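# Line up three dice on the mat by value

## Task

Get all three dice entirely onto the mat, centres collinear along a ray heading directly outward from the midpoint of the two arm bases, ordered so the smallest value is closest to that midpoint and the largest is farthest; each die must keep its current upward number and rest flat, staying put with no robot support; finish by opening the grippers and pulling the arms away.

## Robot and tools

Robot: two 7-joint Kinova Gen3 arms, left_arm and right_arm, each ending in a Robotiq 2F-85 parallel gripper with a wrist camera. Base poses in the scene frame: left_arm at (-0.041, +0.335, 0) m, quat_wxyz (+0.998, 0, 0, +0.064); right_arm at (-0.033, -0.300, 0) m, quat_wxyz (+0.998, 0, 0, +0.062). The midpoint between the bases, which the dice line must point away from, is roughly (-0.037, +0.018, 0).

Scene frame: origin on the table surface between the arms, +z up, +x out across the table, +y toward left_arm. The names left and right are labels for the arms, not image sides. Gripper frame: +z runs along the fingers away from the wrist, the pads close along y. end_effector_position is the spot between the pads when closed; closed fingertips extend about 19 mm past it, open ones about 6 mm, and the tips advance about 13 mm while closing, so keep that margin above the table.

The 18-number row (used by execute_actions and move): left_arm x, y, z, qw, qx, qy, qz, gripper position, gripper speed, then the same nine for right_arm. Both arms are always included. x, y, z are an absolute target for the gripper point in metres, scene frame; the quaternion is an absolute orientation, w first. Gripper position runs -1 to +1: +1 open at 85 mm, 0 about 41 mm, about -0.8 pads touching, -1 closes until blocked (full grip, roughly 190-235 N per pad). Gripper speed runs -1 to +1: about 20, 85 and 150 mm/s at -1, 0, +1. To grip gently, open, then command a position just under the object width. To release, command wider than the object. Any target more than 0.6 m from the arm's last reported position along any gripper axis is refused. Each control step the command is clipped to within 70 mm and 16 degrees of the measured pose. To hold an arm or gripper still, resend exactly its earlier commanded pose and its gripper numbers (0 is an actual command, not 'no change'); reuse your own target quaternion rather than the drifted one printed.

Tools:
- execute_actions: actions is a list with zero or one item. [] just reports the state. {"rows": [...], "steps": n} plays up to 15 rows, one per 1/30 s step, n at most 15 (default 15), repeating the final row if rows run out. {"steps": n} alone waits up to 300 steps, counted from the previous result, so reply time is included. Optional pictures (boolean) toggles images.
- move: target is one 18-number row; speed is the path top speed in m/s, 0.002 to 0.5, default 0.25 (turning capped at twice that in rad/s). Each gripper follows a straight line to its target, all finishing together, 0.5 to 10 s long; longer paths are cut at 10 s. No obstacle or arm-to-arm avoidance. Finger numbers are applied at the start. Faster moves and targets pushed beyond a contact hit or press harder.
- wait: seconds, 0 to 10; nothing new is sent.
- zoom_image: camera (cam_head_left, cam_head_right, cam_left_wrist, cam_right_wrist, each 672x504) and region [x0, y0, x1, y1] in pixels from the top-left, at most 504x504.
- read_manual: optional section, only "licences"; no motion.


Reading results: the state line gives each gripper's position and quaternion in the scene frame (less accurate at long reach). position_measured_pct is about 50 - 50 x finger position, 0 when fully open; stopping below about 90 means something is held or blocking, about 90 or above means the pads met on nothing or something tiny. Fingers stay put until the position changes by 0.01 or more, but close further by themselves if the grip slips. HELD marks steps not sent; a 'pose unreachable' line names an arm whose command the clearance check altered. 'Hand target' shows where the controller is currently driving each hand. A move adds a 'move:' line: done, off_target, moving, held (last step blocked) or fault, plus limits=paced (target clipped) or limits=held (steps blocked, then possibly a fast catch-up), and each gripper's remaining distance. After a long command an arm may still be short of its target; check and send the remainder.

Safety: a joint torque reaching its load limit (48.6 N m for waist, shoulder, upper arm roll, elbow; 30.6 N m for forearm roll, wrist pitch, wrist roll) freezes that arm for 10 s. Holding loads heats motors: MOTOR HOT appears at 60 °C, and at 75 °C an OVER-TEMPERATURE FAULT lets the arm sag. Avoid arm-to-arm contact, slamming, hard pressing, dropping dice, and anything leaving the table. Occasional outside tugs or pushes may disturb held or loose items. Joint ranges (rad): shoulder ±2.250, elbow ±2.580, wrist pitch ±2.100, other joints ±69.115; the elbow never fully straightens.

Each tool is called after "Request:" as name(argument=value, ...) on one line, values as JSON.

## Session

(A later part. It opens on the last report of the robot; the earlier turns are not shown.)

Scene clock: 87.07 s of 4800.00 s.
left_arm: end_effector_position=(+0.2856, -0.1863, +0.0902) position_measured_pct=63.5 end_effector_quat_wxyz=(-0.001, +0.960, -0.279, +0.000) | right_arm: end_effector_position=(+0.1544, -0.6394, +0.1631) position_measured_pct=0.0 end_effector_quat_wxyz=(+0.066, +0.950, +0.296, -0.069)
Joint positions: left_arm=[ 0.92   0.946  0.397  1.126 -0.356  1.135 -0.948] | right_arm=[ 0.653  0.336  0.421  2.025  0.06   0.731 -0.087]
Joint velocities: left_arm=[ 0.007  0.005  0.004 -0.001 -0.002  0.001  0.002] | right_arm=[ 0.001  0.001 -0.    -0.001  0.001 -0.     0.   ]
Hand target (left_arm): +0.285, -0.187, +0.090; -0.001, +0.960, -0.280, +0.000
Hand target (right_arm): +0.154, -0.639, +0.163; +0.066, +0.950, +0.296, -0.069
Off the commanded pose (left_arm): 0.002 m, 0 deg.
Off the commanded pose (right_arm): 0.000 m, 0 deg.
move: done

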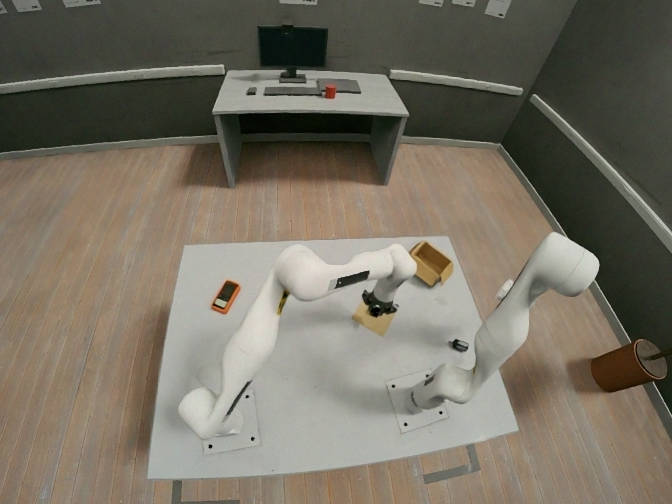

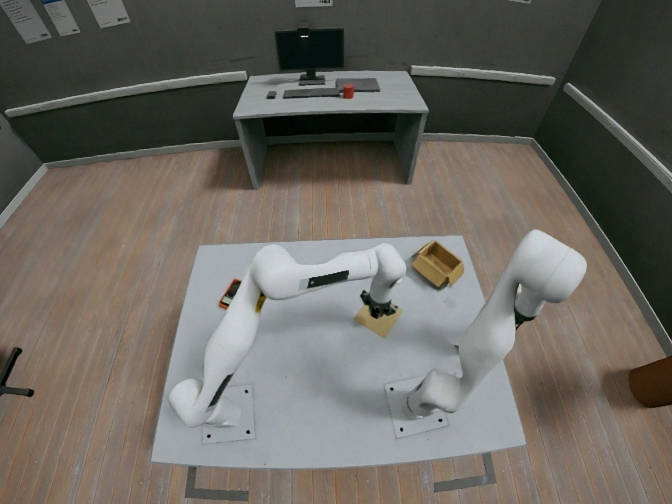

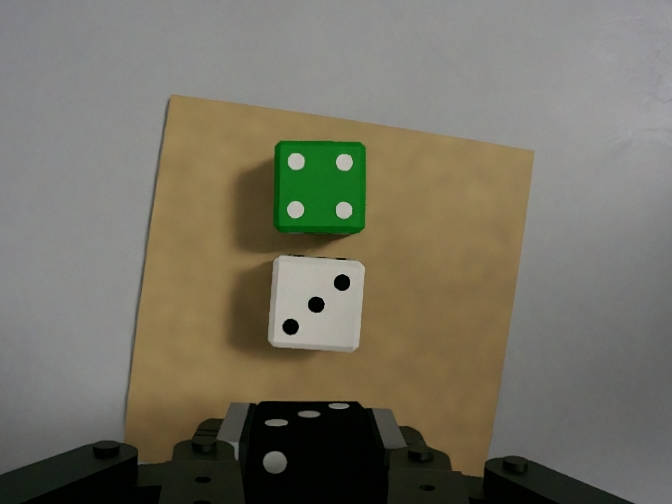

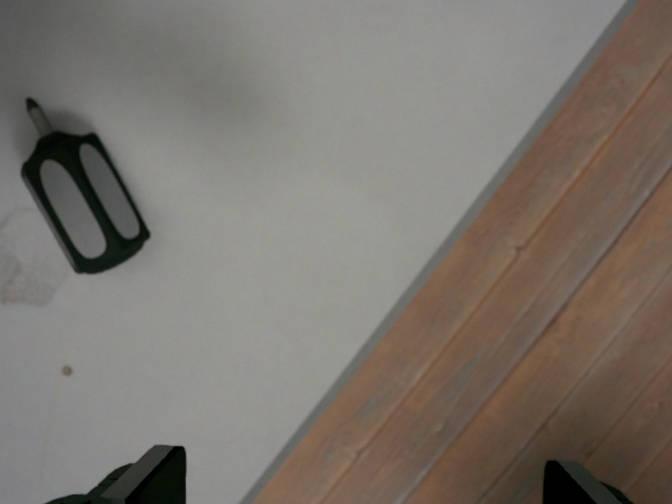

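Request:
move(target=[0.283,-0.186,0.027,0,0.96,-0.28,0,-1,0,0.1544,-0.6394,0.1631,0.066,0.95,0.296,-0.069,1,0], speed=0.08)

Request:
move(target=[0.283,-0.186,0.027,0,0.96,-0.28,0,0.2,0,0.1544,-0.6394,0.1631,0.066,0.95,0.296,-0.069,1,0])

Request:
move(target=[0.27,-0.178,0.22,0,0.96,-0.28,0,1,0,0.1544,-0.6394,0.1631,0.066,0.95,0.296,-0.069,1,0])

Scene clock: 93.27 s of 4800.00 s.
left_arm: end_effector_position=(+0.2831, -0.1860, +0.0272) position_measured_pct=63.5 end_effector_quat_wxyz=(-0.000, +0.960, -0.280, +0.000) | right_arm: end_effector_position=(+0.1544, -0.6394, +0.1631) position_measured_pct=0.0 end_effector_quat_wxyz=(+0.066, +0.950, +0.296, -0.069)
Joint positions: left_arm=[ 0.927  1.024  0.373  1.181 -0.379  1.003 -0.926] | right_arm=[ 0.653  0.336  0.421  2.025  0.06   0.731 -0.087]
Joint velocities: left_arm=[-0.     0.002  0.    -0.001  0.002  0.001 -0.   ] | right_arm=[-0.002 -0.001  0.     0.001  0.002 -0.     0.001]
Hand target (left_arm): +0.283, -0.186, +0.027; -0.000, +0.960, -0.280, +0.000
Hand target (right_arm): +0.154, -0.639, +0.163; +0.066, +0.950, +0.296, -0.069
Off the commanded pose (left_arm): 0.000 m, 0 deg.
Off the commanded pose (right_arm): 0.000 m, 0 deg.
After step 90, 2.13 s passed at rest.
move: done

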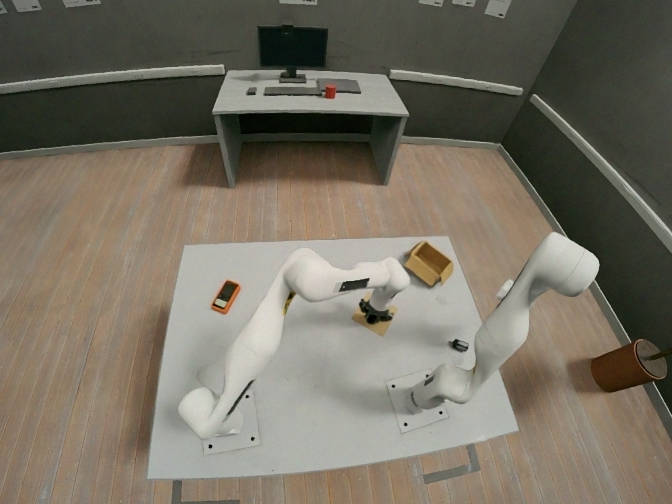

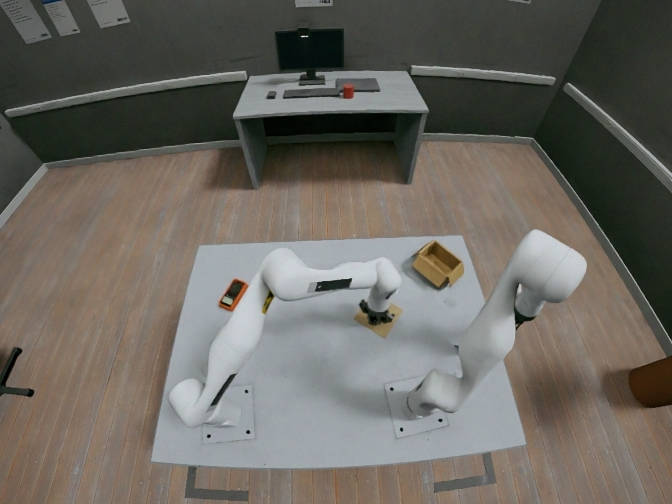

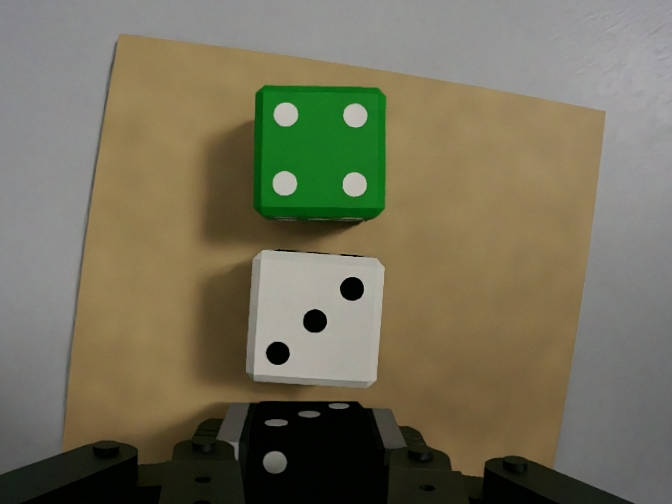

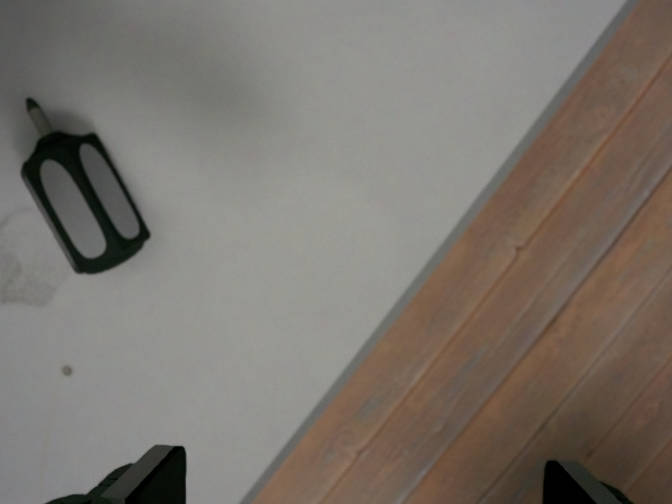

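Scene clock: 93.97 s of 4800.00 s.
left_arm: end_effector_position=(+0.2830, -0.1860, +0.0270) position_measured_pct=40.1 end_effector_quat_wxyz=(+0.000, +0.960, -0.280, +0.000) | right_arm: end_effector_position=(+0.1544, -0.6394, +0.1631) position_measured_pct=0.0 end_effector_quat_wxyz=(+0.066, +0.950, +0.296, -0.069)
Joint positions: left_arm=[ 0.928  1.024  0.374  1.181 -0.379  1.003 -0.926] | right_arm=[ 0.653  0.336  0.421  2.025  0.06   0.731 -0.087]
Joint velocities: left_arm=[-0.    -0.     0.001 -0.     0.001 -0.001 -0.   ] | right_arm=[ 0.     0.    -0.    -0.     0.001 -0.     0.001]
Hand target (left_arm): +0.283, -0.186, +0.027; -0.000, +0.960, -0.280, +0.000
Hand target (right_arm): +0.154, -0.639, +0.163; +0.066, +0.950, +0.296, -0.069
Off the commanded pose (left_arm): 0.000 m, 0 deg.
Off the commanded pose (right_arm): 0.000 m, 0 deg.
move: done

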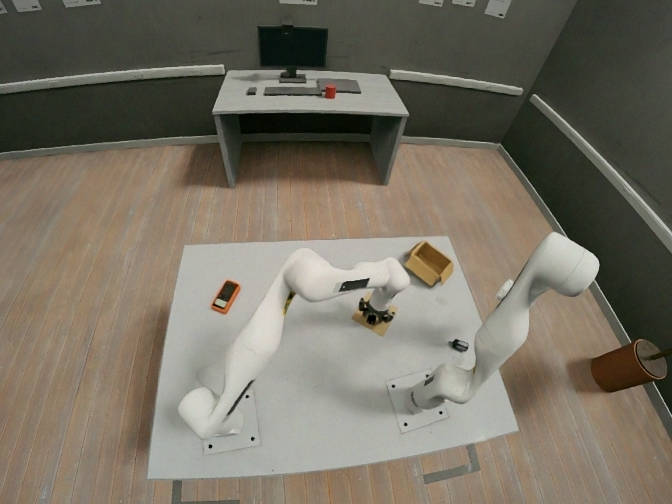

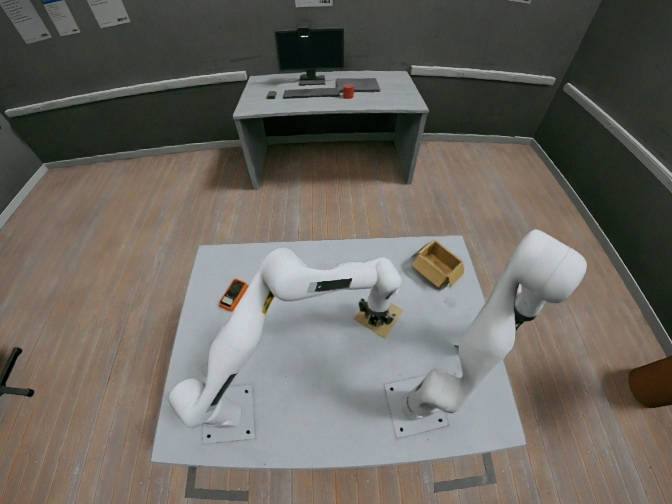

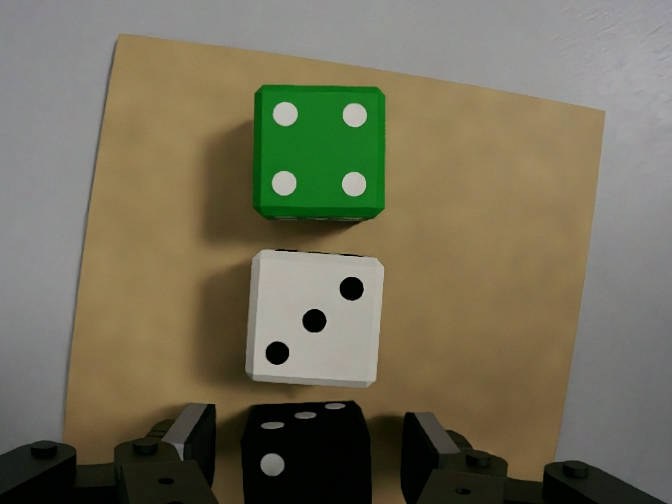

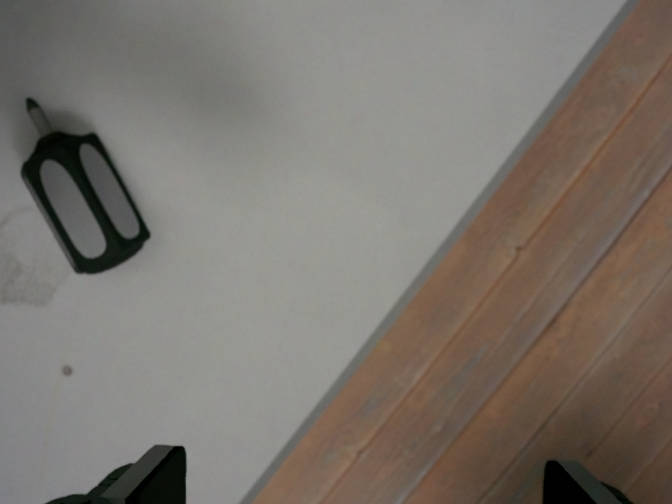

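Scene clock: 95.13 s of 4800.00 s.
left_arm: end_effector_position=(+0.2699, -0.1782, +0.2199) position_measured_pct=0.0 end_effector_quat_wxyz=(+0.000, +0.960, -0.280, -0.000) | right_arm: end_effector_position=(+0.1544, -0.6394, +0.1631) position_measured_pct=0.0 end_effector_quat_wxyz=(+0.066, +0.950, +0.296, -0.069)
Joint positions: left_arm=[ 0.924  0.792  0.436  1.005 -0.31   1.401 -0.972] | right_arm=[ 0.653  0.336  0.421  2.025  0.06   0.731 -0.087]
Joint velocities: left_arm=[ 0.001  0.     0.001 -0.     0.001  0.001  0.001] | right_arm=[-0.001  0.     0.     0.001 -0.001 -0.    -0.001]
Hand target (left_arm): +0.270, -0.178, +0.220; +0.000, +0.960, -0.281, -0.000
Hand target (right_arm): +0.154, -0.639, +0.163; +0.066, +0.950, +0.296, -0.069
Off the commanded pose (left_arm): 0.000 m, 0 deg.
Off the commanded pose (right_arm): 0.000 m, 0 deg.
move: done

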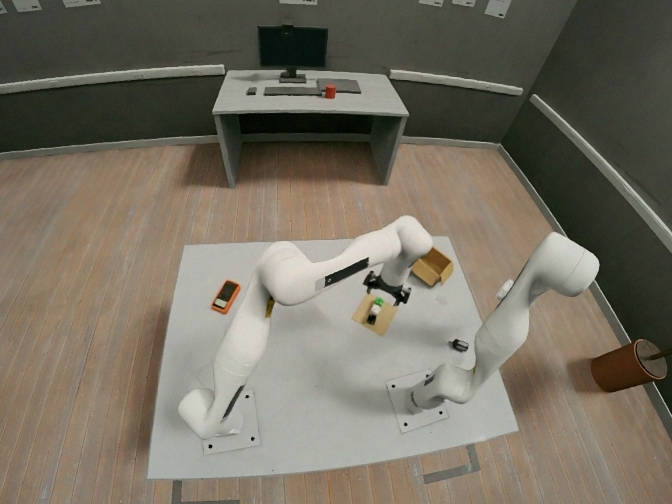

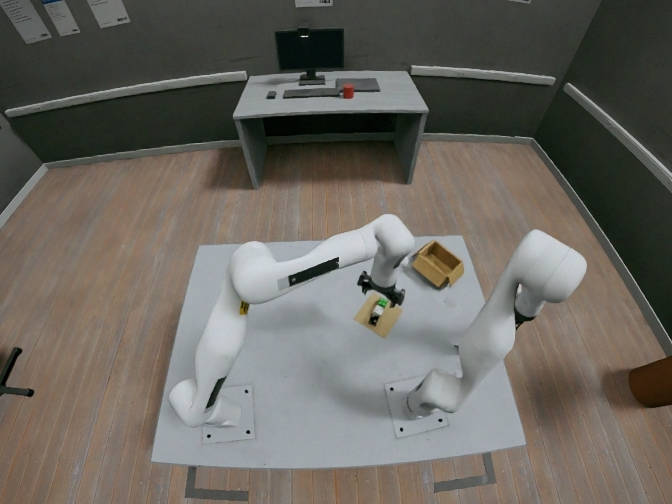

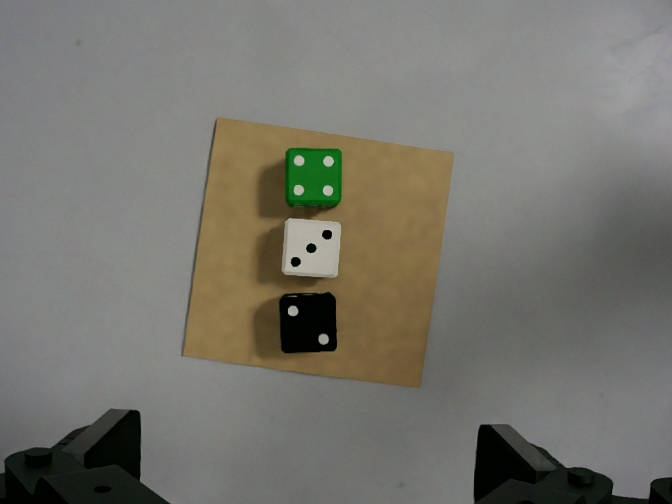

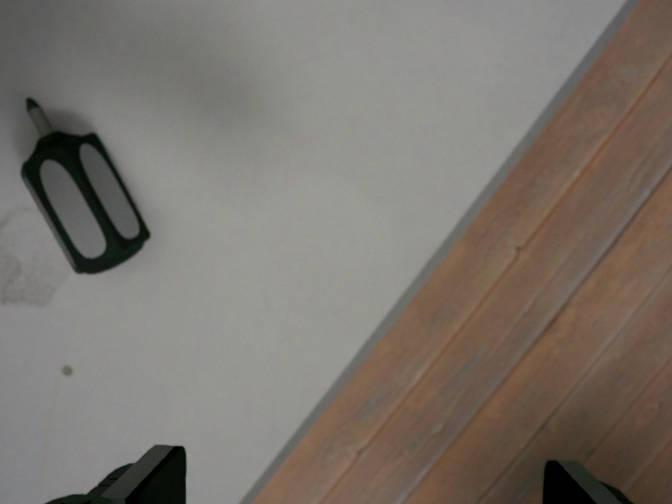

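Request:
move(target=[0.15,0.15,0.25,0,0.96,-0.28,0,1,0,0.1544,-0.6394,0.1631,0.066,0.95,0.296,-0.069,1,0])

Request:
finished_scene(scene=1)

Scene clock: 99.63 s of 4800.00 s.
left_arm: end_effector_position=(+0.1485, +0.1490, +0.2493) position_measured_pct=0.0 end_effector_quat_wxyz=(+0.001, +0.960, -0.279, -0.001) | right_arm: end_effector_position=(+0.1544, -0.6394, +0.1631) position_measured_pct=0.0 end_effector_quat_wxyz=(+0.066, +0.950, +0.296, -0.069)
Joint positions: left_arm=[ 0.417 -0.05   0.372  2.094  0.023  1.095 -1.485] | right_arm=[ 0.653  0.336  0.421  2.025  0.06   0.731 -0.087]
Joint velocities: left_arm=[ 0.001 -0.009 -0.006  0.001  0.    -0.001 -0.001] | right_arm=[ 0.002 -0.002  0.     0.001 -0.001  0.     0.002]
Hand target (left_arm): +0.149, +0.149, +0.250; +0.001, +0.960, -0.279, -0.000
Hand target (right_arm): +0.154, -0.639, +0.163; +0.066, +0.950, +0.296, -0.069
Off the commanded pose (left_arm): 0.002 m, 0 deg.
Off the commanded pose (right_arm): 0.000 m, 0 deg.
move: done

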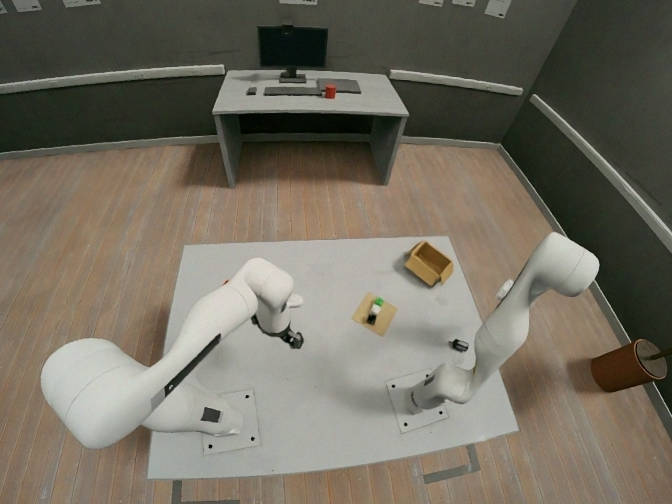

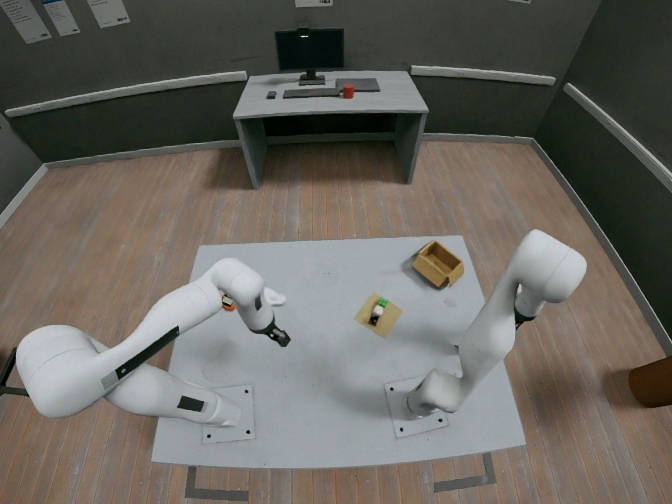

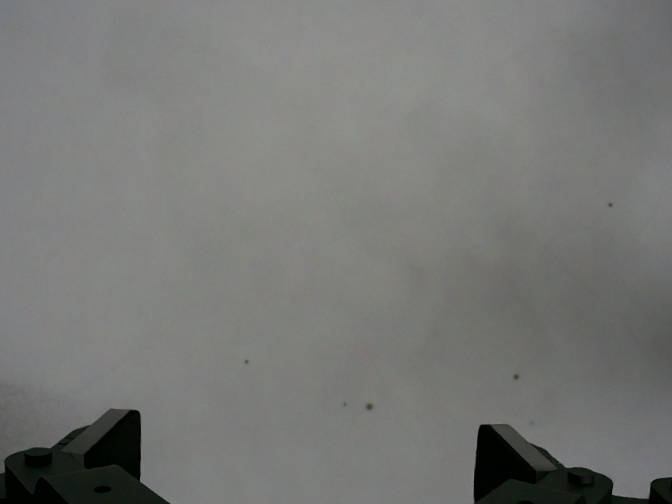

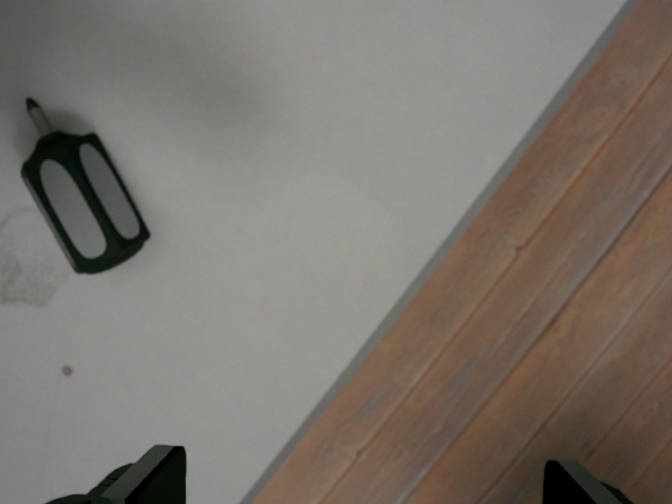

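The scene is finished: the task was done.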